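# Place top reel label-down on scanner glass

## Task

Take the reel at the top of the stack and lay it flat on the scanner's glass with its label facing downward, then release it.

## Robot and tools

Robot: two 6-joint arms, left_arm and right_arm, each ending in a two-finger parallel gripper with a wrist camera fixed to it. Arm bases in the scene frame: left_arm root at (-0.016, +0.353, 0) m, quat_wxyz (+0.998, 0, 0, -0.058); right_arm root at (+0.005, -0.262, 0) m, quat_wxyz (+1.000, 0, 0, +0.008).

Scene frame: origin on the table surface midway between the arms, +z up, +x pointing out across the table, left_arm on the +y side. The arm names do not indicate which side of a camera image something is on.

Gripper geometry: the fingers extend along the gripper's +z axis and close along its y axis. The reported end_effector_position is the point between the finger pads, roughly 1 cm short of the fingertips. The camera mount sits near the gripper body, so it can bump into things.

Tool execute_actions, argument actions: a list holding zero or one item. Empty list ({"actions": []}): nothing is commanded, the current state comes back. Move: {"rows": [[...], ...], "steps": N}, with 1 to 15 rows and N from 1 to 15 (15 if omitted); every control step lasts 1/30 s, each row is used for one step, and the final row repeats if rows are fewer than steps. Wait: {"steps": N} alone, N up to 300, returns when N control steps have elapsed since the previous result (time spent composing the reply counts). Optional pictures: true/false controls whether camera images come back (default: included). A refused call moves nothing.

Row layout: one flat list of 14 numbers covering both arms, always all 14 even if one arm stays still. Order: left_arm waist, shoulder, elbow, wrist pitch, wrist yaw, wrist roll, opening; then right_arm in the same order. The six joint values are absolute target angles in radians, the same quantities printed under Joint positions, not offsets. Stated joint ranges (each arm): waist -2.618 to 3.054, shoulder 0.000 to 3.142, elbow 0.000 to 3.142, wrist pitch -1.571 to 1.571, wrist yaw -1.571 to 1.571, wrist roll -2.094 to 2.094. True ends may differ by up to 0.036 rad either way. A target more than 0.036 rad beyond a stated end, and farther out than the joint's last reported angle, gets the whole call refused; a target beyond the real end is clipped to it, and the result may print "joint sent to its limit" (possibly about an earlier action). Opening is an absolute value from -1 (closed) to +1 (fully open), on the same scale as grip_measured.

Motion limits: each step, the commanded angle is kept within a fixed lead of the measured one: waist 0.202, shoulder 0.258, elbow 0.238, wrist pitch 0.573, wrist yaw and wrist roll 0.522 rad. If the targets would move a gripper more than 70 mm from where it is measured, all that arm's targets are pulled back proportionally. Large moves therefore take several actions. Between calls the arms keep heading to the last row sent until they barely move or a step is HELD; after that only a new action advances them. Fingers still opening or closing keep going.

Results: the state line "left_arm: … | right_arm: …" gives each gripper's end_effector_position (m) and end_effector_quat_wxyz in the scene frame; the position can be somewhat wrong, especially at long reach. Joint positions and Joint velocities list, per arm, the six joints (rad, rad/s) then the finger-pad gap (m, m/s; 0.094 m is fully open). grip_measured is the measured opening on the command scale; each gripper's reading may be off by about 1 mm of gap, consistently. "joint command not followed" means the clearance check altered or blocked some joint targets while the rest of the row ran. HELD marks control steps where the row, or part of it, was not sent.

Gripping: apart from near -1 and +1, fingers move to where grip_measured equals the commanded value. To hold something keep commanding below grip_measured: about 0.03 below for a firm hold, less for a light one. Pad force tops out near 50 to 62 N (lower on some grippers, and weaker on parts under about 2 mm thick); first contact can spike briefly.

Heat: carrying a load warms motors, even while idle. A MOTOR HOT line appears from 75 °C; at 90 °C that arm halts for 10 s; at 100 °C that arm's motors and gripper go limp and it falls. These stops show as OVER-TEMPERATURE FAULT lines. Avoid holding loads longer than needed.

Tool zoom_image: camera is "cam_left_wrist" or "cam_right_wrist"; region is [x0, y0, x1, y1] in pixels of that camera's latest 504x504 image, origin at top-left, at most 504 by 504. Both cameras are fisheye: cam_left_wrist fx 261.489, fy 262.535, cx 248.134, cy 252.783; cam_right_wrist fx 262.459, fy 263.509, cx 251.336, cy 253.937; theta_max 79.406 deg.

Tool read_manual: optional section ("licences" only); returns URDF licence text, no motion.

Tool finished_scene: scene is the current scene's number; it ends and grades that scene permanently. The reel must already be resting label-down on the glass, released, and stay there.

The robot keeps moving while replies are being written. Occasional outside tugs may hit a held part or shove loose objects. Avoid: knocking or placing anything off the table, arms colliding or pressing on each other, dropping or slamming the reel, and shoving hard against objects.

Each tool is called after "Request:" by a JSON object that holds its "fn" and its "kwargs".

## Session

Request:
{"fn": "execute_actions", "kwargs": {"actions": []}}

Scene clock: 0.00 s of 5600.00 s.
left_arm: end_effector_position=(+0.1743, +0.5372, +0.3003) grip_measured=+1.000 end_effector_quat_wxyz=(+0.266, +0.442, +0.814, +0.266) | right_arm: end_effector_position=(+0.1672, +0.1314, +0.3204) grip_measured=+1.000 end_effector_quat_wxyz=(-0.218, -0.106, +0.685, +0.687)
Joint positions: left_arm=[ 1.233  1.14   1.433 -1.284  0.54   1.946  0.094] | right_arm=[ 0.749  1.597  1.04   0.691 -1.263  1.853  0.094]
Joint velocities: left_arm=[-0.007 -0.012 -0.002 -0.037 -0.007 -0.051  0.   ] | right_arm=[-0.022  0.007  0.002 -0.022  0.007 -0.007  0.   ]

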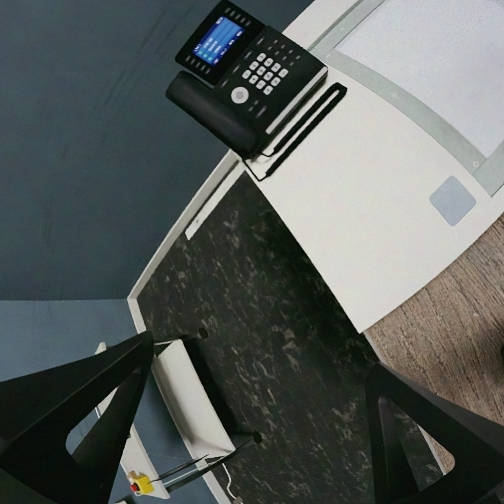

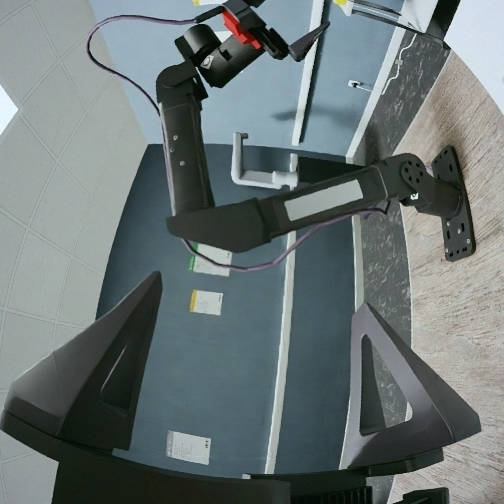

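Request:
{"fn": "execute_actions", "kwargs": {"actions": [{"rows":[[1.0,1.14,1.4,-1.4,0,0,1,0,1.1,1.4,-1.4,0,0,1]]}], "pictures": false}}

Request:
{"fn": "execute_actions", "kwargs": {"actions": [{"steps":40}], "pictures": false}}

Request:
{"fn": "execute_actions", "kwargs": {"actions": [{"rows":[[0.1,1.14,1.4,-1.4,0,0,1,0,1.1,1.4,-1.4,0,0,1]]}], "pictures": false}}

Request:
{"fn": "execute_actions", "kwargs": {"actions": [{"steps":50}]}}

Scene clock: 6.10 s of 5600.00 s.
left_arm: end_effector_position=(+0.1369, +0.5365, +0.2588) grip_measured=+1.000 end_effector_quat_wxyz=(+0.182, -0.193, +0.955, +0.134) | right_arm: end_effector_position=(+0.3404, -0.0872, +0.4807) grip_measured=+1.000 end_effector_quat_wxyz=(+0.440, +0.110, +0.680, +0.577)
Joint positions: left_arm=[ 1.004  1.14   1.411 -1.385  0.024  0.484  0.094] | right_arm=[ 0.227  1.159  1.355 -0.137 -0.513  1.11   0.094]
Joint velocities: left_arm=[ 0.007 -0.017  0.012 -0.051 -0.168 -2.864  0.   ] | right_arm=[-1.331 -0.716  0.33  -1.56   1.678 -1.619  0.   ]
Steps of this call (steps 1 to 90: nothing new was sent; then 2.60 s passed at rest; steps 91 to 105: all 15 steps of this action). Readings (joint positions):
91: left_arm=[1.199 1.140 1.433 -1.289 0.459 1.868] | right_arm=[0.742 1.587 1.048 0.648 -1.236 1.818]
92: left_arm=[1.132 1.140 1.431 -1.302 0.360 1.768] | right_arm=[0.726 1.571 1.063 0.585 -1.193 1.775]
94: left_arm=[1.029 1.140 1.417 -1.333 0.238 1.572] | right_arm=[0.670 1.526 1.107 0.473 -1.105 1.688]
98: left_arm=[1.004 1.140 1.411 -1.371 0.101 1.177] | right_arm=[0.533 1.407 1.219 0.266 -0.919 1.508]
105: the state above

Scene clock: 7.43 s of 5600.00 s.
left_arm: end_effector_position=(+0.1342, +0.5375, +0.2583) grip_measured=+1.000 end_effector_quat_wxyz=(+0.204, -0.415, +0.882, +0.093) | right_arm: end_effector_position=(+0.2361, -0.2527, +0.2567) grip_measured=+1.000 end_effector_quat_wxyz=(+0.229, -0.010, +0.973, +0.010)
Joint positions: left_arm=[ 1.004  1.14   1.411 -1.389  0.009  0.005  0.094] | right_arm=[ 0.01   1.105  1.381 -1.384 -0.011  0.008  0.094]
Joint velocities: left_arm=[ 0.007 -0.022 -0.007  0.007  0.007  0.022  0.   ] | right_arm=[-0.007  0.002  0.002  0.037 -0.022 -0.007  0.   ]
Steps of this call (steps 1 to 40: the robot went on to your last target). Readings (joint positions):
1: left_arm=[1.004 1.140 1.411 -1.386 0.020 0.390] | right_arm=[0.181 1.138 1.365 -0.188 -0.457 1.052]
2: left_arm=[1.004 1.140 1.411 -1.387 0.017 0.313] | right_arm=[0.138 1.122 1.373 -0.240 -0.404 0.995]
4: left_arm=[1.004 1.140 1.411 -1.387 0.014 0.201] | right_arm=[0.071 1.107 1.381 -0.359 -0.306 0.868]
8: left_arm=[1.004 1.140 1.411 -1.389 0.010 0.085] | right_arm=[0.016 1.105 1.381 -0.657 -0.161 0.581]
40: the state above

Scene clock: 7.93 s of 5600.00 s.
left_arm: end_effector_position=(+0.2216, +0.3492, +0.2583) grip_measured=+1.000 end_effector_quat_wxyz=(+0.224, +0.008, +0.974, -0.006) | right_arm: end_effector_position=(+0.2361, -0.2528, +0.2567) grip_measured=+1.000 end_effector_quat_wxyz=(+0.229, -0.011, +0.973, +0.009)
Joint positions: left_arm=[ 0.103  1.14   1.411 -1.389  0.011  0.002  0.094] | right_arm=[ 0.01   1.105  1.381 -1.384 -0.011  0.008  0.094]
Joint velocities: left_arm=[-0.081  0.002  0.007 -0.095  0.022  0.007  0.   ] | right_arm=[-0.007 -0.012  0.007  0.037 -0.007  0.007  0.   ]
Steps of this call (steps 1 to 15: all 15 steps of this action). Readings (joint positions):
1: left_arm=[0.975 1.140 1.411 -1.389 -0.007 0.003] | right_arm=[0.010 1.105 1.381 -1.384 -0.011 0.008]
2: left_arm=[0.909 1.140 1.411 -1.389 -0.012 0.003] | right_arm=[0.010 1.105 1.381 -1.384 -0.011 0.008]
4: left_arm=[0.760 1.140 1.411 -1.389 -0.009 0.002] | right_arm=[0.010 1.105 1.381 -1.384 -0.011 0.008]
8: left_arm=[0.463 1.140 1.411 -1.389 -0.004 0.002] | right_arm=[0.010 1.105 1.381 -1.384 -0.011 0.008]
15: the state above

Scene clock: 9.60 s of 5600.00 s.
left_arm: end_effector_position=(+0.2217, +0.3495, +0.2583) grip_measured=+1.000 end_effector_quat_wxyz=(+0.224, +0.008, +0.974, -0.005) | right_arm: end_effector_position=(+0.2361, -0.2528, +0.2567) grip_measured=+1.000 end_effector_quat_wxyz=(+0.229, -0.011, +0.973, +0.009)
Joint positions: left_arm=[ 0.103  1.14   1.411 -1.389  0.009  0.002  0.094] | right_arm=[ 0.01   1.105  1.381 -1.384 -0.011  0.008  0.094]
Joint velocities: left_arm=[ 0.002 -0.027 -0.007 -0.066 -0.007  0.007  0.   ] | right_arm=[ 0.032  0.002  0.002  0.037  0.051 -0.022  0.   ]
Steps of this call (steps 1 to 15: the robot went on to your last target; steps 16 to 50: nothing new was sent). Readings (joint positions):
1: left_arm=[0.103 1.140 1.411 -1.389 0.011 0.002] | right_arm=[0.010 1.105 1.381 -1.384 -0.011 0.008]
2: left_arm=[0.103 1.140 1.411 -1.389 0.010 0.002] | right_arm=[0.010 1.105 1.381 -1.384 -0.011 0.008]
4: left_arm=[0.103 1.140 1.411 -1.389 0.009 0.002] | right_arm=[0.010 1.105 1.381 -1.384 -0.011 0.008]
8: left_arm=[0.103 1.140 1.411 -1.389 0.009 0.002] | right_arm=[0.010 1.105 1.381 -1.384 -0.011 0.008]
50: the state above
All arms were judged still, so your last target was given up. Only a new action makes them travel on or press farther. Fingers that are still opening or closing keep moving.

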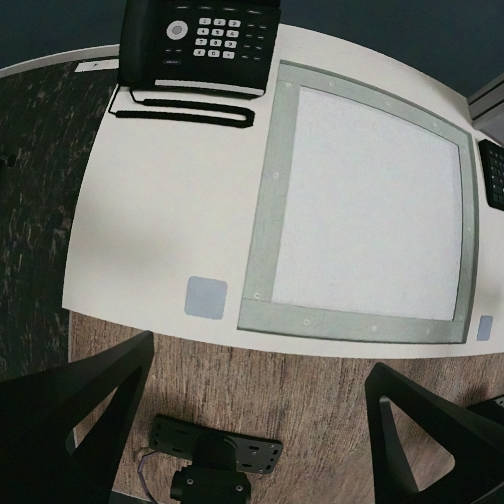

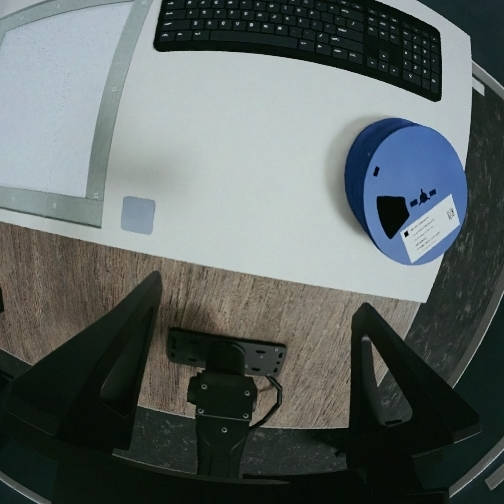

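Request:
{"fn": "execute_actions", "kwargs": {"actions": [{"rows":[[0.6,0.5,0.6,-0.5,0,0,1,-0.3,0.3,0.05,0.0,0,-1.57,1]]}], "pictures": false}}

Request:
{"fn": "execute_actions", "kwargs": {"actions": [{"steps":45}]}}

Scene clock: 13.77 s of 5600.00 s.
left_arm: end_effector_position=(+0.2021, +0.4688, +0.2134) grip_measured=+1.000 end_effector_quat_wxyz=(+0.505, -0.203, +0.830, +0.127) | right_arm: end_effector_position=(+0.2551, -0.3325, +0.2279) grip_measured=+1.000 end_effector_quat_wxyz=(+0.467, -0.372, +0.636, -0.489)
Joint positions: left_arm=[ 0.594  0.498  0.592 -0.57  -0.007  0.002  0.094] | right_arm=[-0.296  0.286  0.271 -0.072 -0.    -1.338  0.094]
Joint velocities: left_arm=[-0.012 -0.007  0.002  0.432 -0.066 -0.007  0.   ] | right_arm=[ 0.007  0.027 -1.917  0.388  0.037 -1.136  0.   ]
Steps of this call (steps 1 to 90: nothing new was sent; then 0.67 s passed at rest; steps 91 to 105: all 15 steps of this action). Readings (joint positions):
91: left_arm=[0.132 1.103 1.362 -1.304 0.023 0.003] | right_arm=[-0.021 1.071 1.336 -1.301 -0.022 -0.072]
92: left_arm=[0.198 1.034 1.270 -1.168 0.026 0.003] | right_arm=[-0.089 1.005 1.248 -1.166 -0.024 -0.172]
94: left_arm=[0.350 0.871 1.093 -0.946 0.017 0.003] | right_arm=[-0.230 0.845 1.075 -0.941 -0.012 -0.369]
98: left_arm=[0.579 0.542 0.778 -0.661 -0.006 0.002] | right_arm=[-0.296 0.484 0.747 -0.498 -0.000 -0.764]
105: the state above

Scene clock: 15.27 s of 5600.00 s.
left_arm: end_effector_position=(+0.2082, +0.4719, +0.2279) grip_measured=+1.000 end_effector_quat_wxyz=(+0.531, -0.199, +0.813, +0.133) | right_arm: end_effector_position=(+0.2543, -0.3323, +0.1233) grip_measured=+1.000 end_effector_quat_wxyz=(+0.366, -0.478, +0.636, -0.483)
Joint positions: left_arm=[ 0.594  0.498  0.592 -0.505 -0.007  0.002  0.094] | right_arm=[-0.296  0.298  0.03  -0.001 -0.    -1.567  0.094]
Joint velocities: left_arm=[ 0.002 -0.012  0.007 -0.007  0.007 -0.007  0.   ] | right_arm=[-0.017  0.002  0.002  0.095 -0.095  0.022  0.   ]
Steps of this call (steps 1 to 30: the robot went on to your last target; steps 31 to 45: nothing new was sent). Readings (joint positions):
1: left_arm=[0.594 0.498 0.592 -0.555 -0.007 0.002] | right_arm=[-0.296 0.287 0.205 -0.060 -0.000 -1.376]
2: left_arm=[0.594 0.498 0.592 -0.543 -0.007 0.002] | right_arm=[-0.296 0.288 0.144 -0.053 -0.000 -1.413]
4: left_arm=[0.594 0.498 0.592 -0.528 -0.007 0.002] | right_arm=[-0.296 0.295 0.058 -0.059 -0.000 -1.470]
8: left_arm=[0.594 0.498 0.592 -0.513 -0.007 0.002] | right_arm=[-0.296 0.298 0.030 -0.048 -0.000 -1.529]
45: the state above
All arms were judged still, so your last target was given up. Only a new action makes them travel on or press farther. Fingers that are still opening or closing keep moving.

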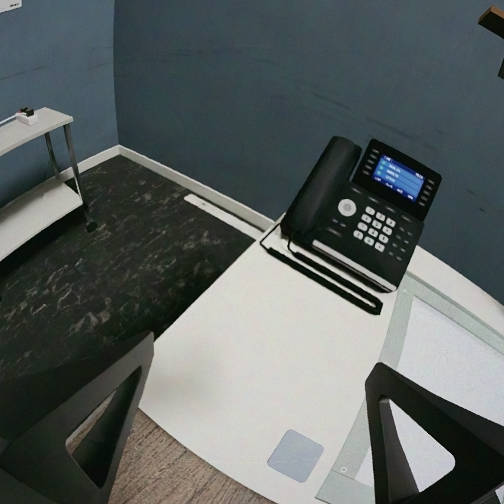

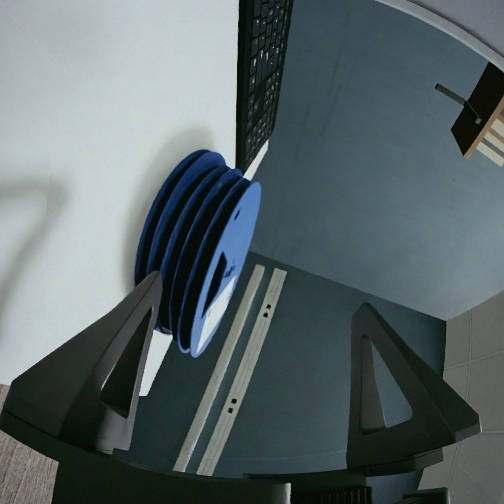

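Request:
{"fn": "execute_actions", "kwargs": {"actions": [{"rows":[[0.6,0.5,0.6,-0.5,0,0,1,0.45,1.2,0.9,0.6,1.5,-1.57,-0.6]]}], "pictures": false}}

Request:
{"fn": "execute_actions", "kwargs": {"actions": [{"steps":25}], "pictures": false}}

Request:
{"fn": "execute_actions", "kwargs": {"actions": [{"rows":[[0.6,0.5,0.6,-0.5,0,0,1,0.45,2.3,0.77,1.55,1.5,-1.57,-0.6]]}], "pictures": false}}

Request:
{"fn": "execute_actions", "kwargs": {"actions": [{"steps":40}]}}

Scene clock: 22.07 s of 5600.00 s.
left_arm: end_effector_position=(+0.2082, +0.4719, +0.2279) grip_measured=+1.000 end_effector_quat_wxyz=(+0.531, -0.199, +0.813, +0.133) | right_arm: end_effector_position=(+0.3640, -0.2649, +0.3440) grip_measured=-0.598 end_effector_quat_wxyz=(+0.365, -0.269, +0.630, -0.631)
Joint positions: left_arm=[ 0.594  0.498  0.592 -0.505 -0.007  0.002  0.094] | right_arm=[ 0.425  1.189  0.789  0.533  1.08  -1.568  0.019]
Joint velocities: left_arm=[ 0.027  0.002 -0.007  0.007 -0.037  0.037  0.   ] | right_arm=[ 0.96   1.101  1.751  0.359  2.337  0.007 -0.   ]
Steps of this call (steps 1 to 90: nothing new was sent; then 3.30 s passed at rest; steps 91 to 105: all 15 steps of this action). Readings (joint positions):
91: left_arm=[0.594 0.498 0.592 -0.505 -0.007 0.002] | right_arm=[-0.281 0.315 0.035 0.024 0.035 -1.567]
92: left_arm=[0.594 0.498 0.592 -0.505 -0.007 0.002] | right_arm=[-0.251 0.356 0.051 0.063 0.082 -1.567]
94: left_arm=[0.594 0.498 0.592 -0.505 -0.007 0.002] | right_arm=[-0.182 0.443 0.104 0.150 0.177 -1.567]
98: left_arm=[0.594 0.498 0.592 -0.505 -0.007 0.002] | right_arm=[-0.008 0.658 0.266 0.324 0.424 -1.567]
105: the state above

Scene clock: 22.90 s of 5600.00 s.
left_arm: end_effector_position=(+0.2082, +0.4719, +0.2279) grip_measured=+1.000 end_effector_quat_wxyz=(+0.531, -0.199, +0.813, +0.133) | right_arm: end_effector_position=(+0.3163, -0.3011, +0.3665) grip_measured=-0.598 end_effector_quat_wxyz=(+0.285, -0.098, +0.693, -0.655)
Joint positions: left_arm=[ 0.594  0.498  0.592 -0.505 -0.007  0.002  0.094] | right_arm=[ 0.456  1.209  0.883  0.595  1.49  -1.568  0.019]
Joint velocities: left_arm=[ 0.007 -0.007  0.002  0.022  0.037  0.022  0.   ] | right_arm=[-0.007  0.017 -0.022 -0.007 -0.022  0.022  0.002]
Steps of this call (steps 1 to 25: the robot went on to your last target). Readings (joint positions):
1: left_arm=[0.594 0.498 0.592 -0.505 -0.007 0.002] | right_arm=[0.448 1.213 0.837 0.546 1.152 -1.568]
2: left_arm=[0.594 0.498 0.592 -0.505 -0.007 0.002] | right_arm=[0.457 1.218 0.863 0.558 1.213 -1.568]
4: left_arm=[0.594 0.498 0.592 -0.505 -0.007 0.002] | right_arm=[0.456 1.212 0.882 0.583 1.313 -1.568]
8: left_arm=[0.594 0.498 0.592 -0.505 -0.007 0.002] | right_arm=[0.456 1.209 0.883 0.594 1.421 -1.568]
25: the state above

Scene clock: 23.40 s of 5600.00 s.
left_arm: end_effector_position=(+0.2082, +0.4720, +0.2280) grip_measured=+1.000 end_effector_quat_wxyz=(+0.531, -0.199, +0.813, +0.133) | right_arm: end_effector_position=(+0.4010, -0.2587, +0.0762) grip_measured=-0.598 end_effector_quat_wxyz=(+0.188, -0.190, +0.681, -0.682)
Joint positions: left_arm=[ 0.594  0.498  0.592 -0.505 -0.007  0.002  0.094] | right_arm=[ 0.454  2.295  0.794  1.5    1.5   -1.573  0.019]
Joint velocities: left_arm=[ 0.002  0.007  0.002 -0.051  0.037  0.037  0.   ] | right_arm=[ 0.012 -0.012 -0.027  0.403 -0.007 -0.022 -0.001]
Steps of this call (steps 1 to 15: all 15 steps of this action). Readings (joint positions):
1: left_arm=[0.594 0.498 0.592 -0.505 -0.007 0.002] | right_arm=[0.456 1.237 0.872 0.690 1.497 -1.571]
2: left_arm=[0.594 0.498 0.592 -0.505 -0.007 0.002] | right_arm=[0.454 1.288 0.864 0.823 1.499 -1.571]
4: left_arm=[0.594 0.498 0.592 -0.505 -0.007 0.002] | right_arm=[0.453 1.440 0.840 1.060 1.499 -1.571]
8: left_arm=[0.594 0.498 0.592 -0.505 -0.007 0.002] | right_arm=[0.453 1.800 0.810 1.345 1.498 -1.571]
15: the state above

Scene clock: 24.73 s of 5600.00 s.
left_arm: end_effector_position=(+0.2082, +0.4720, +0.2280) grip_measured=+1.000 end_effector_quat_wxyz=(+0.531, -0.199, +0.813, +0.133) | right_arm: end_effector_position=(+0.4008, -0.2591, +0.0798) grip_measured=-0.598 end_effector_quat_wxyz=(+0.203, -0.174, +0.684, -0.679)
Joint positions: left_arm=[ 0.594  0.498  0.592 -0.505 -0.007  0.002  0.094] | right_arm=[ 0.453  2.295  0.794  1.544  1.5   -1.573  0.019]
Joint velocities: left_arm=[-0.017 -0.012 -0.012 -0.007  0.051  0.037  0.   ] | right_arm=[ 0.017  0.012  0.012 -0.051 -0.007 -0.022  0.   ]
Steps of this call (steps 1 to 30: the robot went on to your last target; steps 31 to 40: nothing new was sent). Readings (joint positions):
1: left_arm=[0.594 0.498 0.592 -0.505 -0.007 0.002] | right_arm=[0.453 2.295 0.794 1.510 1.500 -1.573]
2: left_arm=[0.594 0.498 0.592 -0.505 -0.007 0.002] | right_arm=[0.453 2.295 0.794 1.515 1.500 -1.573]
4: left_arm=[0.594 0.498 0.592 -0.505 -0.007 0.002] | right_arm=[0.453 2.295 0.794 1.527 1.500 -1.573]
8: left_arm=[0.594 0.498 0.592 -0.505 -0.007 0.002] | right_arm=[0.453 2.295 0.794 1.537 1.500 -1.573]
40: the state above
All arms were judged still, so your last target was given up. Only a new action makes them travel on or press farther. Fingers that are still opening or closing keep moving.

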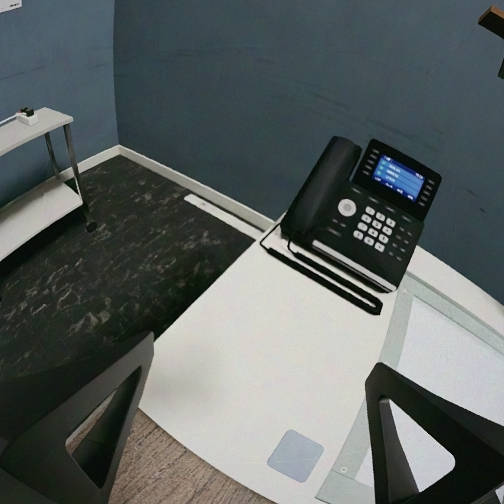

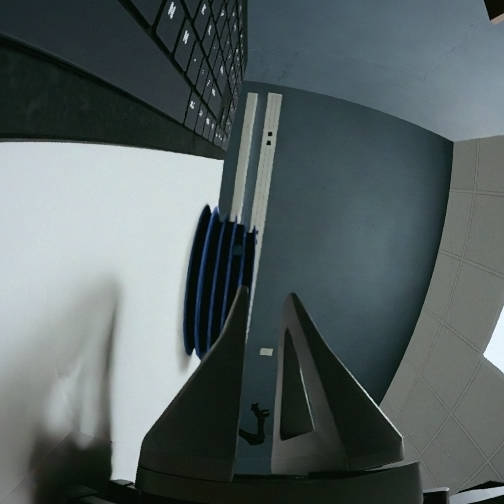

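Request:
{"fn": "execute_actions", "kwargs": {"actions": [{"rows":[[0.6,0.5,0.6,-0.5,0,0,1,0.22,2.28,0.77,1.52,1.5,-1.57,-0.6]]}]}}

Scene clock: 26.73 s of 5600.00 s.
left_arm: end_effector_position=(+0.2082, +0.4720, +0.2280) grip_measured=+1.000 end_effector_quat_wxyz=(+0.531, -0.199, +0.813, +0.133) | right_arm: end_effector_position=(+0.3911, -0.3511, +0.0791) grip_measured=-0.598 end_effector_quat_wxyz=(+0.120, -0.097, +0.700, -0.698)
Joint positions: left_arm=[ 0.594  0.498  0.592 -0.505 -0.007  0.002  0.094] | right_arm=[ 0.218  2.295  0.794  1.536  1.498 -1.573  0.019]
Joint velocities: left_arm=[-0.007 -0.002  0.007 -0.11   0.022 -0.037  0.   ] | right_arm=[ 0.042 -0.012 -0.017  0.051 -0.007 -0.066  0.001]
Steps of this call (steps 1 to 45: nothing new was sent; steps 46 to 60: all 15 steps of this action). Readings (joint positions):
46: left_arm=[0.594 0.498 0.592 -0.505 -0.007 0.002] | right_arm=[0.438 2.295 0.794 1.543 1.498 -1.573]
47: left_arm=[0.594 0.498 0.592 -0.505 -0.007 0.002] | right_arm=[0.404 2.295 0.794 1.542 1.496 -1.573]
49: left_arm=[0.594 0.498 0.592 -0.505 -0.007 0.002] | right_arm=[0.298 2.295 0.794 1.538 1.496 -1.573]
53: left_arm=[0.594 0.498 0.592 -0.505 -0.007 0.002] | right_arm=[0.182 2.295 0.794 1.536 1.498 -1.573]
60: the state above

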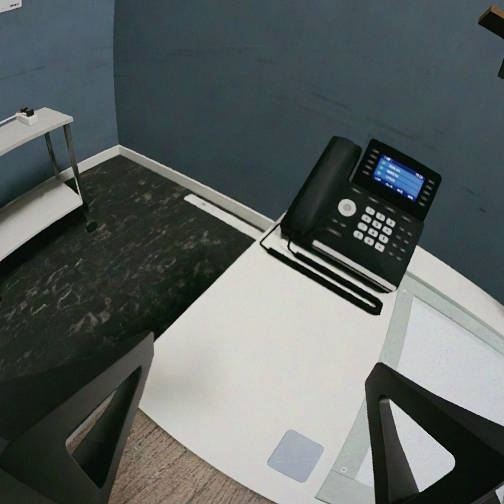

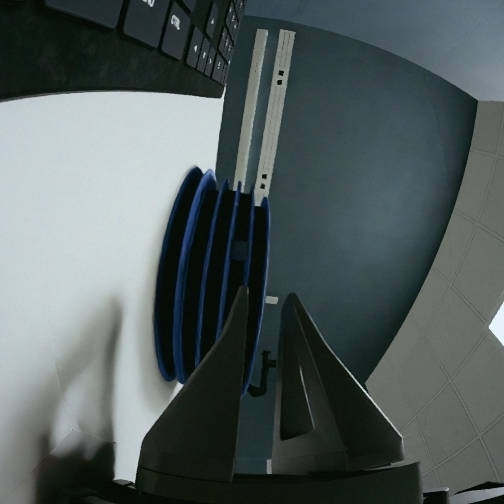

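Request:
{"fn": "execute_actions", "kwargs": {"actions": [{"rows":[[0.6,0.5,0.6,-0.5,0,0,1,0.19,2.28,0.77,1.49,1.5,-1.57,-0.8],[0.6,0.5,0.6,-0.5,0,0,1,0.17,2.28,0.77,1.49,1.5,-1.57,-0.8],[0.6,0.5,0.6,-0.5,0,0,1,0.15,2.28,0.77,1.49,1.5,-1.57,-0.8],[0.6,0.5,0.6,-0.5,0,0,1,0.12,2.28,0.77,1.49,1.5,-1.57,-0.8]]}]}}

Request:
{"fn": "zoom_image", "kwargs": {"camera": "cam_right_wrist", "region": [130,130,370,370]}}

Scene clock: 30.83 s of 5600.00 s.
left_arm: end_effector_position=(+0.2082, +0.4720, +0.2280) grip_measured=+1.000 end_effector_quat_wxyz=(+0.531, -0.199, +0.813, +0.133) | right_arm: end_effector_position=(+0.3802, -0.3905, +0.0769) grip_measured=-0.798 end_effector_quat_wxyz=(+0.075, -0.071, +0.703, -0.703)
Joint positions: left_arm=[ 0.594  0.498  0.592 -0.505 -0.007  0.002  0.094] | right_arm=[ 0.115  2.295  0.794  1.51   1.496 -1.573  0.009]
Joint velocities: left_arm=[-0.002 -0.012 -0.002  0.007  0.022 -0.154  0.   ] | right_arm=[-0.017  0.002 -0.002 -0.022  0.081 -0.051  0.   ]
Steps of this call (steps 1 to 15: the robot went on to your last target; steps 16 to 90: nothing new was sent; then 0.60 s passed at rest; steps 91 to 105: all 15 steps of this action). Readings (joint positions):
91: left_arm=[0.594 0.498 0.592 -0.505 -0.007 0.002] | right_arm=[0.217 2.295 0.794 1.532 1.498 -1.573]
92: left_arm=[0.594 0.498 0.592 -0.505 -0.007 0.002] | right_arm=[0.212 2.295 0.794 1.527 1.498 -1.573]
94: left_arm=[0.594 0.498 0.592 -0.505 -0.007 0.002] | right_arm=[0.185 2.295 0.794 1.518 1.498 -1.573]
98: left_arm=[0.594 0.498 0.592 -0.505 -0.007 0.002] | right_arm=[0.121 2.295 0.794 1.510 1.496 -1.573]
105: the state above

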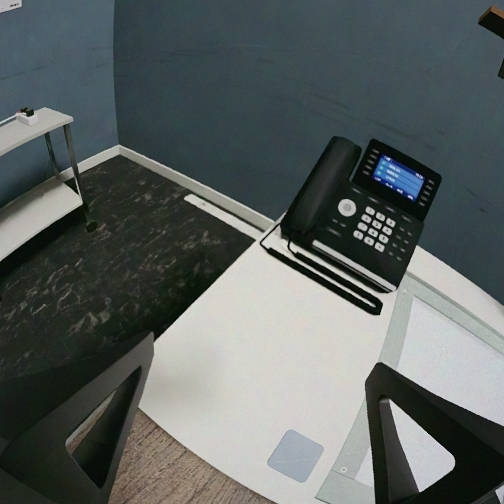

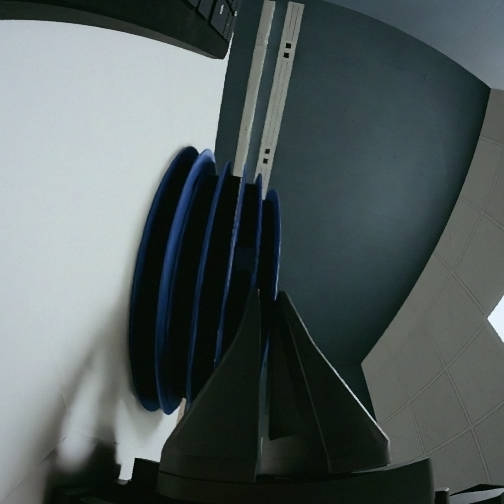

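Region (130, 130, 370, 370) of cam_right_wrist's 504x504 image, scaled by 2.100, with more detail than that image has.

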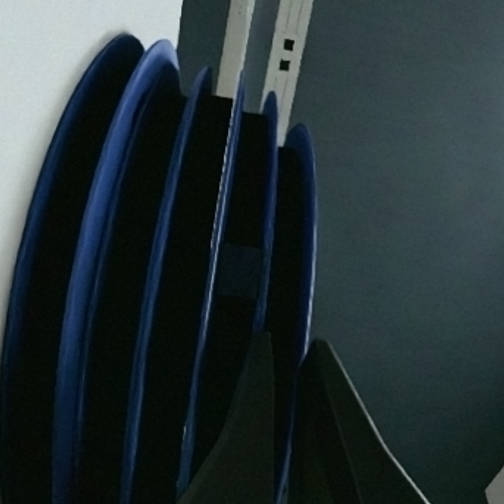

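Request:
{"fn": "execute_actions", "kwargs": {"actions": [{"rows":[[0.6,0.5,0.6,-0.5,0,0,1,0.09,2.26,0.78,1.57,1.5,-1.57,-0.8],[0.6,0.5,0.6,-0.5,0,0,1,0.09,2.26,0.78,1.57,1.5,-1.57,-0.8],[0.6,0.5,0.6,-0.5,0,0,1,0.06,2.26,0.78,1.57,1.5,-1.57,-0.8]]}]}}

Scene clock: 33.50 s of 5600.00 s.
left_arm: end_effector_position=(+0.2082, +0.4720, +0.2280) grip_measured=+1.000 end_effector_quat_wxyz=(+0.531, -0.199, +0.813, +0.133) | right_arm: end_effector_position=(+0.3734, -0.4099, +0.0855) grip_measured=-0.798 end_effector_quat_wxyz=(+0.077, -0.032, +0.705, -0.705)
Joint positions: left_arm=[ 0.594  0.498  0.592 -0.505 -0.007  0.002  0.094] | right_arm=[ 0.063  2.28   0.794  1.552  1.496 -1.573  0.009]
Joint velocities: left_arm=[ 0.007  0.007 -0.002 -0.022 -0.007 -0.022  0.   ] | right_arm=[ 0.007 -0.002 -0.002 -0.022  0.007  0.007 -0.001]
joint sent to its limit (right arm) — the command would take joint 4 (wrist pitch) past its upper limit, so that joint was sent only as far as its limit.
Steps of this call (steps 1 to 15: the robot went on to your last target; steps 16 to 65: nothing new was sent; steps 66 to 80: all 15 steps of this action). Readings (joint positions):
66: left_arm=[0.594 0.498 0.592 -0.505 -0.007 0.002] | right_arm=[0.113 2.294 0.794 1.514 1.496 -1.573]
67: left_arm=[0.594 0.498 0.592 -0.505 -0.007 0.002] | right_arm=[0.111 2.293 0.794 1.520 1.496 -1.573]
69: left_arm=[0.594 0.498 0.592 -0.505 -0.007 0.002] | right_arm=[0.097 2.288 0.794 1.531 1.496 -1.573]
73: left_arm=[0.594 0.498 0.592 -0.505 -0.007 0.002] | right_arm=[0.065 2.280 0.794 1.547 1.496 -1.573]
80: the state above

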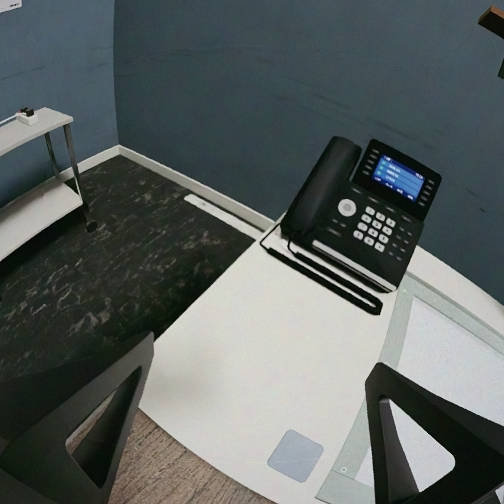

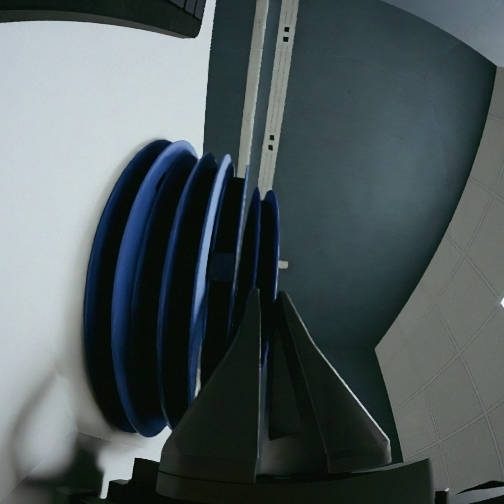

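Request:
{"fn": "execute_actions", "kwargs": {"actions": [{"rows":[[0.6,0.5,0.6,-0.5,0,0,1,0.06,2.24,0.78,1.55,1.5,-1.57,-0.8]]}]}}

Request:
{"fn": "zoom_image", "kwargs": {"camera": "cam_right_wrist", "region": [130,130,370,370]}}

Scene clock: 35.97 s of 5600.00 s.
left_arm: end_effector_position=(+0.2082, +0.4720, +0.2280) grip_measured=+1.000 end_effector_quat_wxyz=(+0.531, -0.199, +0.813, +0.133) | right_arm: end_effector_position=(+0.3739, -0.4098, +0.0912) grip_measured=-0.798 end_effector_quat_wxyz=(+0.083, -0.026, +0.704, -0.704)
Joint positions: left_arm=[ 0.594  0.498  0.592 -0.505 -0.007  0.002  0.094] | right_arm=[ 0.063  2.263  0.794  1.552  1.496 -1.573  0.009]
Joint velocities: left_arm=[ 0.022 -0.007  0.012 -0.007  0.022  0.051  0.   ] | right_arm=[-0.007 -0.012 -0.007 -0.051  0.007  0.037 -0.003]
joint sent to its limit (right arm) — the command would take joint 4 (wrist pitch) past its upper limit, so that joint was sent only as far as its limit.
Steps of this call (steps 1 to 15: the robot went on to your last target; steps 16 to 59: nothing new was sent; steps 60 to 74: all 15 steps of this action). Readings (joint positions):
60: left_arm=[0.594 0.498 0.592 -0.505 -0.007 0.002] | right_arm=[0.063 2.278 0.794 1.552 1.496 -1.573]
61: left_arm=[0.594 0.498 0.592 -0.505 -0.007 0.002] | right_arm=[0.063 2.276 0.794 1.552 1.496 -1.573]
63: left_arm=[0.594 0.498 0.592 -0.505 -0.007 0.002] | right_arm=[0.063 2.269 0.794 1.552 1.496 -1.573]
67: left_arm=[0.594 0.498 0.592 -0.505 -0.007 0.002] | right_arm=[0.063 2.263 0.794 1.552 1.496 -1.573]
74: the state above

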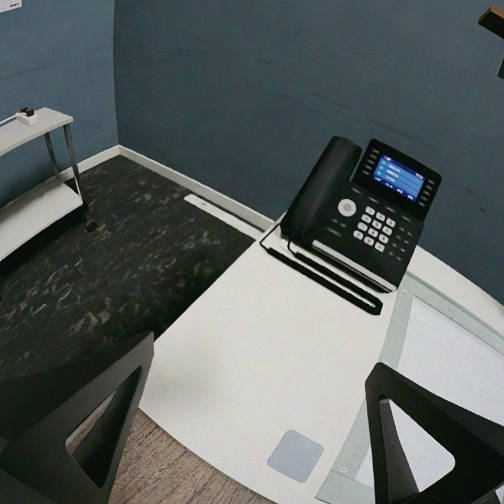

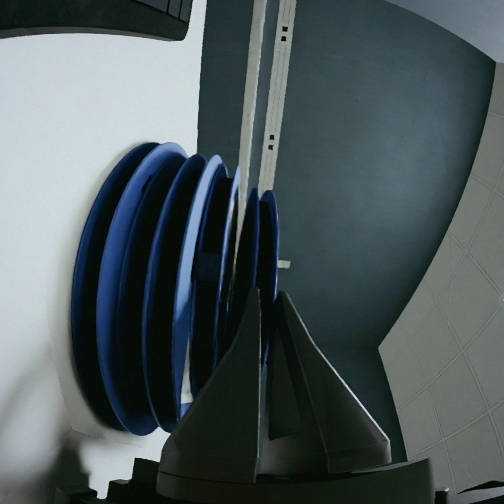

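Region (130, 130, 370, 370) of cam_right_wrist's 504x504 image, scaled by 2.100, with more detail than that image has.

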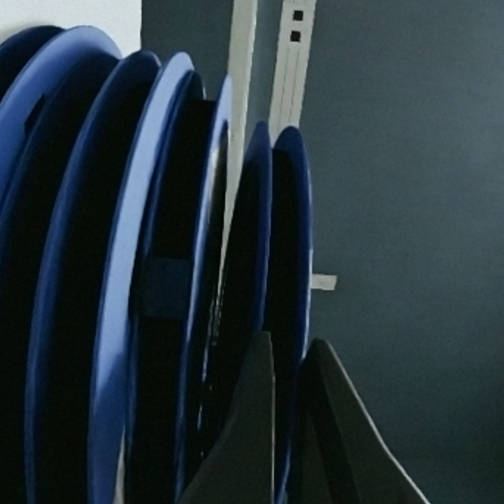

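Request:
{"fn": "execute_actions", "kwargs": {"actions": [{"rows":[[0.6,0.5,0.6,-0.5,0,0,1,0.06,2.24,0.78,1.55,1.5,-1.57,-1]]}], "pictures": false}}

Request:
{"fn": "execute_actions", "kwargs": {"actions": [{"rows":[[0.6,0.5,0.6,-0.5,0,0,1,0.09,2.22,0.78,1.53,1.5,-1.57,-1],[0.6,0.5,0.6,-0.5,0,0,1,0.09,2.22,0.78,1.53,1.5,-1.57,-1],[0.6,0.5,0.6,-0.5,0,0,1,0.09,2.22,0.78,1.53,1.5,-1.57,-1],[0.6,0.5,0.6,-0.5,0,0,1,0.12,2.19,0.78,1.5,1.5,-1.57,-1]]}]}}

Scene clock: 40.27 s of 5600.00 s.
left_arm: end_effector_position=(+0.2082, +0.4720, +0.2280) grip_measured=+1.000 end_effector_quat_wxyz=(+0.531, -0.199, +0.813, +0.133) | right_arm: end_effector_position=(+0.3743, -0.4099, +0.0912) grip_measured=-0.987 end_effector_quat_wxyz=(+0.084, -0.027, +0.704, -0.704)
Joint positions: left_arm=[ 0.594  0.498  0.592 -0.505 -0.007  0.002  0.094] | right_arm=[ 0.062  2.263  0.794  1.552  1.494 -1.573  0.001]
Joint velocities: left_arm=[ 0.002 -0.007  0.007 -0.051 -0.037 -0.022  0.   ] | right_arm=[ 0.002  0.007  0.002 -0.095  0.051  0.007  0.   ]
Steps of this call (steps 1 to 15: the robot went on to your last target; steps 16 to 90: nothing new was sent; then 0.80 s passed at rest; steps 91 to 105: all 15 steps of this action). Readings (joint positions):
91: left_arm=[0.594 0.498 0.592 -0.505 -0.007 0.002] | right_arm=[0.063 2.263 0.794 1.552 1.494 -1.573]
92: left_arm=[0.594 0.498 0.592 -0.505 -0.007 0.002] | right_arm=[0.063 2.263 0.794 1.552 1.494 -1.573]
94: left_arm=[0.594 0.498 0.592 -0.505 -0.007 0.002] | right_arm=[0.062 2.263 0.794 1.552 1.494 -1.573]
98: left_arm=[0.594 0.498 0.592 -0.505 -0.007 0.002] | right_arm=[0.062 2.263 0.794 1.552 1.494 -1.573]
105: the state above

Scene clock: 40.77 s of 5600.00 s.
left_arm: end_effector_position=(+0.2082, +0.4720, +0.2280) grip_measured=+1.000 end_effector_quat_wxyz=(+0.531, -0.199, +0.813, +0.133) | right_arm: end_effector_position=(+0.3834, -0.3881, +0.1078) grip_measured=-0.987 end_effector_quat_wxyz=(+0.112, -0.038, +0.703, -0.701)
Joint positions: left_arm=[ 0.594  0.498  0.592 -0.505 -0.007  0.002  0.094] | right_arm=[ 0.12   2.205  0.794  1.519  1.495 -1.573  0.001]
Joint velocities: left_arm=[-0.012  0.017  0.007 -0.037 -0.022  0.037  0.   ] | right_arm=[ 0.017  0.002 -0.012 -0.066 -0.022 -0.007 -0.   ]
Steps of this call (steps 1 to 15: all 15 steps of this action). Readings (joint positions):
1: left_arm=[0.594 0.498 0.592 -0.505 -0.007 0.002] | right_arm=[0.064 2.261 0.794 1.550 1.494 -1.573]
2: left_arm=[0.594 0.498 0.592 -0.505 -0.007 0.002] | right_arm=[0.067 2.257 0.794 1.547 1.494 -1.573]
4: left_arm=[0.594 0.498 0.592 -0.505 -0.007 0.002] | right_arm=[0.079 2.244 0.794 1.540 1.494 -1.573]
8: left_arm=[0.594 0.498 0.592 -0.505 -0.007 0.002] | right_arm=[0.115 2.210 0.794 1.528 1.495 -1.573]
15: the state above

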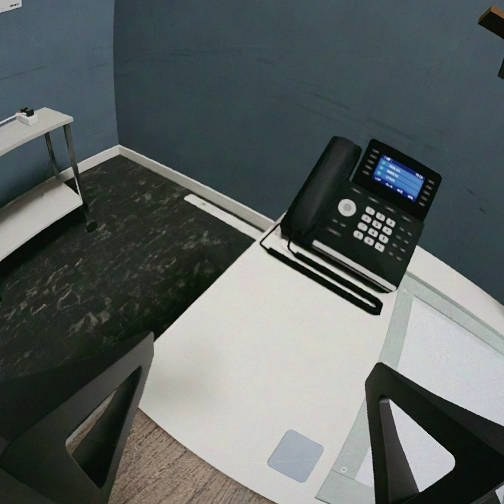

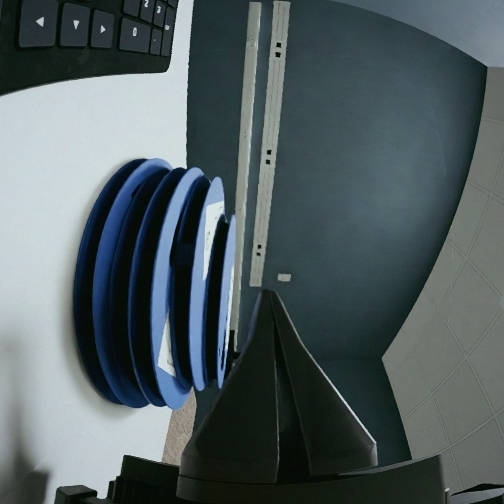

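Request:
{"fn": "execute_actions", "kwargs": {"actions": [{"rows":[[0.6,0.5,0.6,-0.5,0,0,1,0.12,2.275,0.78,1.55,1.5,-1.57,-0.8]]}]}}

Request:
{"fn": "execute_actions", "kwargs": {"actions": [{"rows":[[0.6,0.5,0.6,-0.5,0,0,1,0.08,2.275,0.78,1.55,1.5,-1.57,-0.8]]}]}}

Scene clock: 45.40 s of 5600.00 s.
left_arm: end_effector_position=(+0.2082, +0.4720, +0.2280) grip_measured=+1.000 end_effector_quat_wxyz=(+0.531, -0.199, +0.813, +0.133) | right_arm: end_effector_position=(+0.3820, -0.3883, +0.0889) grip_measured=-0.802 end_effector_quat_wxyz=(+0.099, -0.052, +0.703, -0.702)
Joint positions: left_arm=[ 0.594  0.498  0.592 -0.505 -0.007  0.002  0.094] | right_arm=[ 0.12   2.267  0.794  1.543  1.495 -1.573  0.009]
Joint velocities: left_arm=[-0.007 -0.007  0.002  0.007  0.066 -0.11   0.   ] | right_arm=[-0.012 -0.002 -0.027  0.095 -0.007 -0.007  0.   ]
Steps of this call (steps 1 to 15: the robot went on to your last target; steps 16 to 90: nothing new was sent; then 1.13 s passed at rest; steps 91 to 105: all 15 steps of this action). Readings (joint positions):
91: left_arm=[0.594 0.498 0.592 -0.505 -0.007 0.002] | right_arm=[0.120 2.211 0.794 1.523 1.495 -1.573]
92: left_arm=[0.594 0.498 0.592 -0.505 -0.007 0.002] | right_arm=[0.120 2.220 0.794 1.532 1.495 -1.573]
94: left_arm=[0.594 0.498 0.592 -0.505 -0.007 0.002] | right_arm=[0.120 2.246 0.794 1.537 1.495 -1.573]
98: left_arm=[0.594 0.498 0.592 -0.505 -0.007 0.002] | right_arm=[0.120 2.267 0.794 1.537 1.495 -1.573]
105: the state above

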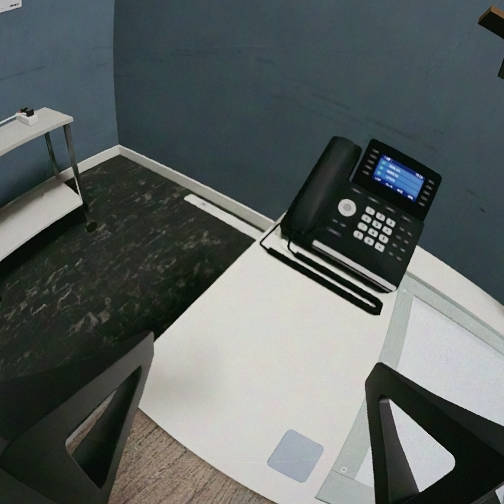

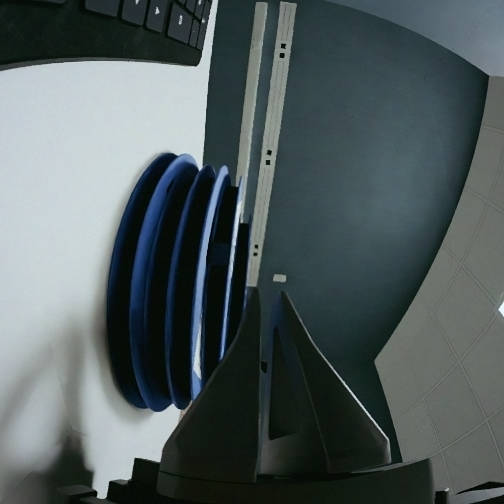

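Scene clock: 45.90 s of 5600.00 s.
left_arm: end_effector_position=(+0.2082, +0.4720, +0.2280) grip_measured=+1.000 end_effector_quat_wxyz=(+0.531, -0.199, +0.813, +0.133) | right_arm: end_effector_position=(+0.3769, -0.4027, +0.0890) grip_measured=-0.802 end_effector_quat_wxyz=(+0.086, -0.038, +0.704, -0.704)
Joint positions: left_arm=[ 0.594  0.498  0.592 -0.505 -0.007  0.002  0.094] | right_arm=[ 0.082  2.267  0.794  1.544  1.495 -1.573  0.009]
Joint velocities: left_arm=[ 0.012 -0.002  0.017 -0.007 -0.007 -0.022  0.   ] | right_arm=[-0.017 -0.007  0.007 -0.051 -0.037  0.007 -0.   ]
Steps of this call (steps 1 to 15: all 15 steps of this action). Readings (joint positions):
1: left_arm=[0.594 0.498 0.592 -0.505 -0.007 0.002] | right_arm=[0.118 2.267 0.794 1.543 1.495 -1.573]
2: left_arm=[0.594 0.498 0.592 -0.505 -0.007 0.002] | right_arm=[0.112 2.267 0.794 1.543 1.495 -1.573]
4: left_arm=[0.594 0.498 0.592 -0.505 -0.007 0.002] | right_arm=[0.096 2.267 0.794 1.543 1.495 -1.573]
8: left_arm=[0.594 0.498 0.592 -0.505 -0.007 0.002] | right_arm=[0.082 2.267 0.794 1.544 1.495 -1.573]
15: the state above

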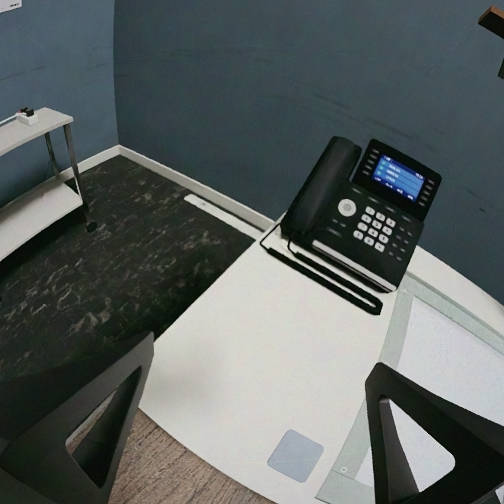

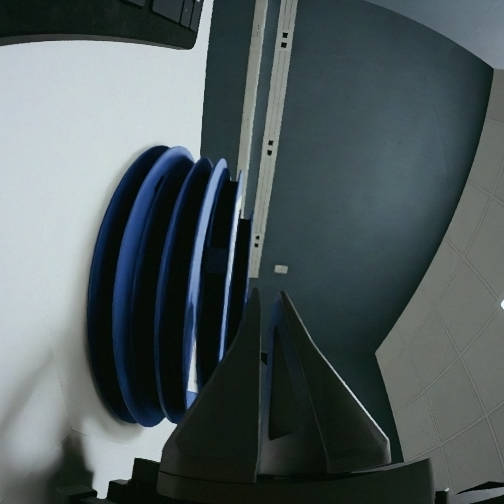

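Request:
{"fn": "execute_actions", "kwargs": {"actions": [{"rows":[[0.6,0.5,0.6,-0.5,0,0,1,0.15,1.79,1.65,0.5,1,-1.57,-1]]}], "pictures": false}}

Request:
{"fn": "execute_actions", "kwargs": {"actions": [{"steps":20}], "pictures": false}}

Request:
{"fn": "execute_actions", "kwargs": {"actions": [{"rows":[[0.6,0.5,0.6,-0.5,0,0,1,-0.62,1.79,1.65,-1.43,0,0,-1]]}], "pictures": false}}

Request:
{"fn": "execute_actions", "kwargs": {"actions": [{"steps":45}]}}

Scene clock: 50.47 s of 5600.00 s.
left_arm: end_effector_position=(+0.2082, +0.4720, +0.2280) grip_measured=+1.000 end_effector_quat_wxyz=(+0.531, -0.199, +0.813, +0.133) | right_arm: end_effector_position=(+0.5075, -0.3406, +0.3557) grip_measured=-0.987 end_effector_quat_wxyz=(+0.307, -0.134, +0.652, -0.681)
Joint positions: left_arm=[ 0.594  0.498  0.592 -0.505 -0.007  0.002  0.094] | right_arm=[ 0.142  1.839  1.378  0.712  1.09  -1.574  0.001]
Joint velocities: left_arm=[-0.017 -0.012 -0.012  0.051 -0.022  0.007  0.   ] | right_arm=[-0.012 -0.271  1.853 -0.974 -0.476  0.037  0.001]
Steps of this call (steps 1 to 15: the robot went on to your last target; steps 16 to 90: nothing new was sent; then 1.07 s passed at rest; steps 91 to 105: all 15 steps of this action). Readings (joint positions):
91: left_arm=[0.594 0.498 0.592 -0.505 -0.007 0.002] | right_arm=[0.083 2.255 0.799 1.504 1.470 -1.573]
92: left_arm=[0.594 0.498 0.592 -0.505 -0.007 0.002] | right_arm=[0.085 2.237 0.817 1.442 1.432 -1.574]
94: left_arm=[0.594 0.498 0.592 -0.505 -0.007 0.002] | right_arm=[0.098 2.180 0.873 1.323 1.357 -1.574]
98: left_arm=[0.594 0.498 0.592 -0.505 -0.007 0.002] | right_arm=[0.124 2.031 1.015 1.080 1.233 -1.574]
105: the state above

Scene clock: 51.13 s of 5600.00 s.
left_arm: end_effector_position=(+0.2082, +0.4720, +0.2280) grip_measured=+1.000 end_effector_quat_wxyz=(+0.531, -0.199, +0.813, +0.133) | right_arm: end_effector_position=(+0.5014, -0.3348, +0.4638) grip_measured=-0.987 end_effector_quat_wxyz=(+0.373, -0.113, +0.624, -0.677)
Joint positions: left_arm=[ 0.594  0.498  0.592 -0.505 -0.007  0.002  0.094] | right_arm=[ 0.142  1.782  1.646  0.516  1.016 -1.574  0.001]
Joint velocities: left_arm=[-0.012 -0.022 -0.002 -0.066  0.037  0.022  0.   ] | right_arm=[-0.007  0.017 -0.012 -0.051 -0.022 -0.007  0.002]
Steps of this call (steps 1 to 20: the robot went on to your last target). Readings (joint positions):
1: left_arm=[0.594 0.498 0.592 -0.505 -0.007 0.002] | right_arm=[0.142 1.831 1.442 0.681 1.077 -1.574]
2: left_arm=[0.594 0.498 0.592 -0.505 -0.007 0.002] | right_arm=[0.142 1.825 1.507 0.652 1.065 -1.574]
4: left_arm=[0.594 0.498 0.592 -0.505 -0.007 0.002] | right_arm=[0.142 1.809 1.603 0.612 1.041 -1.574]
8: left_arm=[0.594 0.498 0.592 -0.505 -0.007 0.002] | right_arm=[0.142 1.769 1.646 0.584 1.024 -1.574]
20: the state above

Scene clock: 51.63 s of 5600.00 s.
left_arm: end_effector_position=(+0.2082, +0.4720, +0.2280) grip_measured=+1.000 end_effector_quat_wxyz=(+0.531, -0.199, +0.813, +0.133) | right_arm: end_effector_position=(+0.4636, -0.5259, +0.2616) grip_measured=-0.987 end_effector_quat_wxyz=(+0.345, -0.037, +0.882, -0.318)
Joint positions: left_arm=[ 0.594  0.498  0.592 -0.505 -0.007  0.002  0.094] | right_arm=[-0.472  1.786  1.646 -0.468  0.204 -0.647  0.001]
Joint velocities: left_arm=[-0.012 -0.017  0.007 -0.081  0.066 -0.051  0.   ] | right_arm=[-1.243 -0.022 -0.022 -1.853 -0.725  1.575 -0.   ]
Steps of this call (steps 1 to 15: all 15 steps of this action). Readings (joint positions):
1: left_arm=[0.594 0.498 0.592 -0.505 -0.007 0.002] | right_arm=[0.128 1.780 1.646 0.467 0.961 -1.518]
2: left_arm=[0.594 0.498 0.592 -0.505 -0.007 0.002] | right_arm=[0.103 1.777 1.646 0.400 0.885 -1.450]
4: left_arm=[0.594 0.498 0.592 -0.505 -0.007 0.002] | right_arm=[0.026 1.778 1.646 0.262 0.748 -1.319]
8: left_arm=[0.594 0.498 0.592 -0.505 -0.007 0.002] | right_arm=[-0.156 1.784 1.646 -0.017 0.485 -1.065]
15: the state above

Scene clock: 53.13 s of 5600.00 s.
left_arm: end_effector_position=(+0.2082, +0.4720, +0.2280) grip_measured=+1.000 end_effector_quat_wxyz=(+0.531, -0.199, +0.813, +0.133) | right_arm: end_effector_position=(+0.2749, -0.4519, +0.1532) grip_measured=-0.987 end_effector_quat_wxyz=(+0.004, +0.296, +0.955, -0.008)
Joint positions: left_arm=[ 0.594  0.498  0.592 -0.505 -0.007  0.002  0.094] | right_arm=[-0.626  1.786  1.646 -1.418  0.013 -0.008  0.001]
Joint velocities: left_arm=[-0.012 -0.007  0.012 -0.066 -0.007  0.007  0.   ] | right_arm=[ 0.002  0.017  0.007 -0.022  0.022 -0.037 -0.   ]
Steps of this call (steps 1 to 45: the robot went on to your last target). Readings (joint positions):
1: left_arm=[0.594 0.498 0.592 -0.505 -0.007 0.002] | right_arm=[-0.514 1.786 1.646 -0.533 0.182 -0.584]
2: left_arm=[0.594 0.498 0.592 -0.505 -0.007 0.002] | right_arm=[-0.552 1.786 1.646 -0.603 0.162 -0.515]
4: left_arm=[0.594 0.498 0.592 -0.505 -0.007 0.002] | right_arm=[-0.609 1.786 1.646 -0.754 0.131 -0.381]
8: left_arm=[0.594 0.498 0.592 -0.505 -0.007 0.002] | right_arm=[-0.637 1.786 1.646 -1.066 0.082 -0.196]
45: the state above
All arms were judged still, so your last target was given up. Only a new action makes them travel on or press farther. Fingers that are still opening or closing keep moving.

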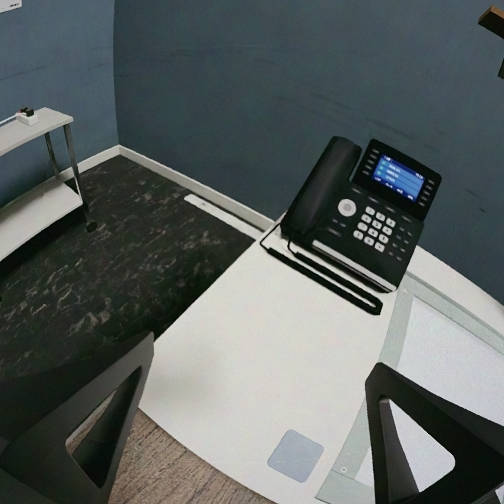

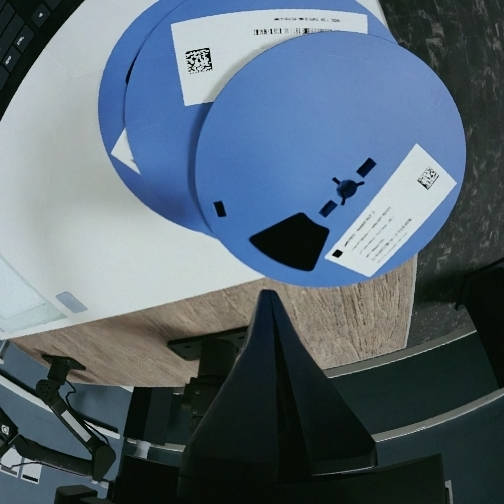

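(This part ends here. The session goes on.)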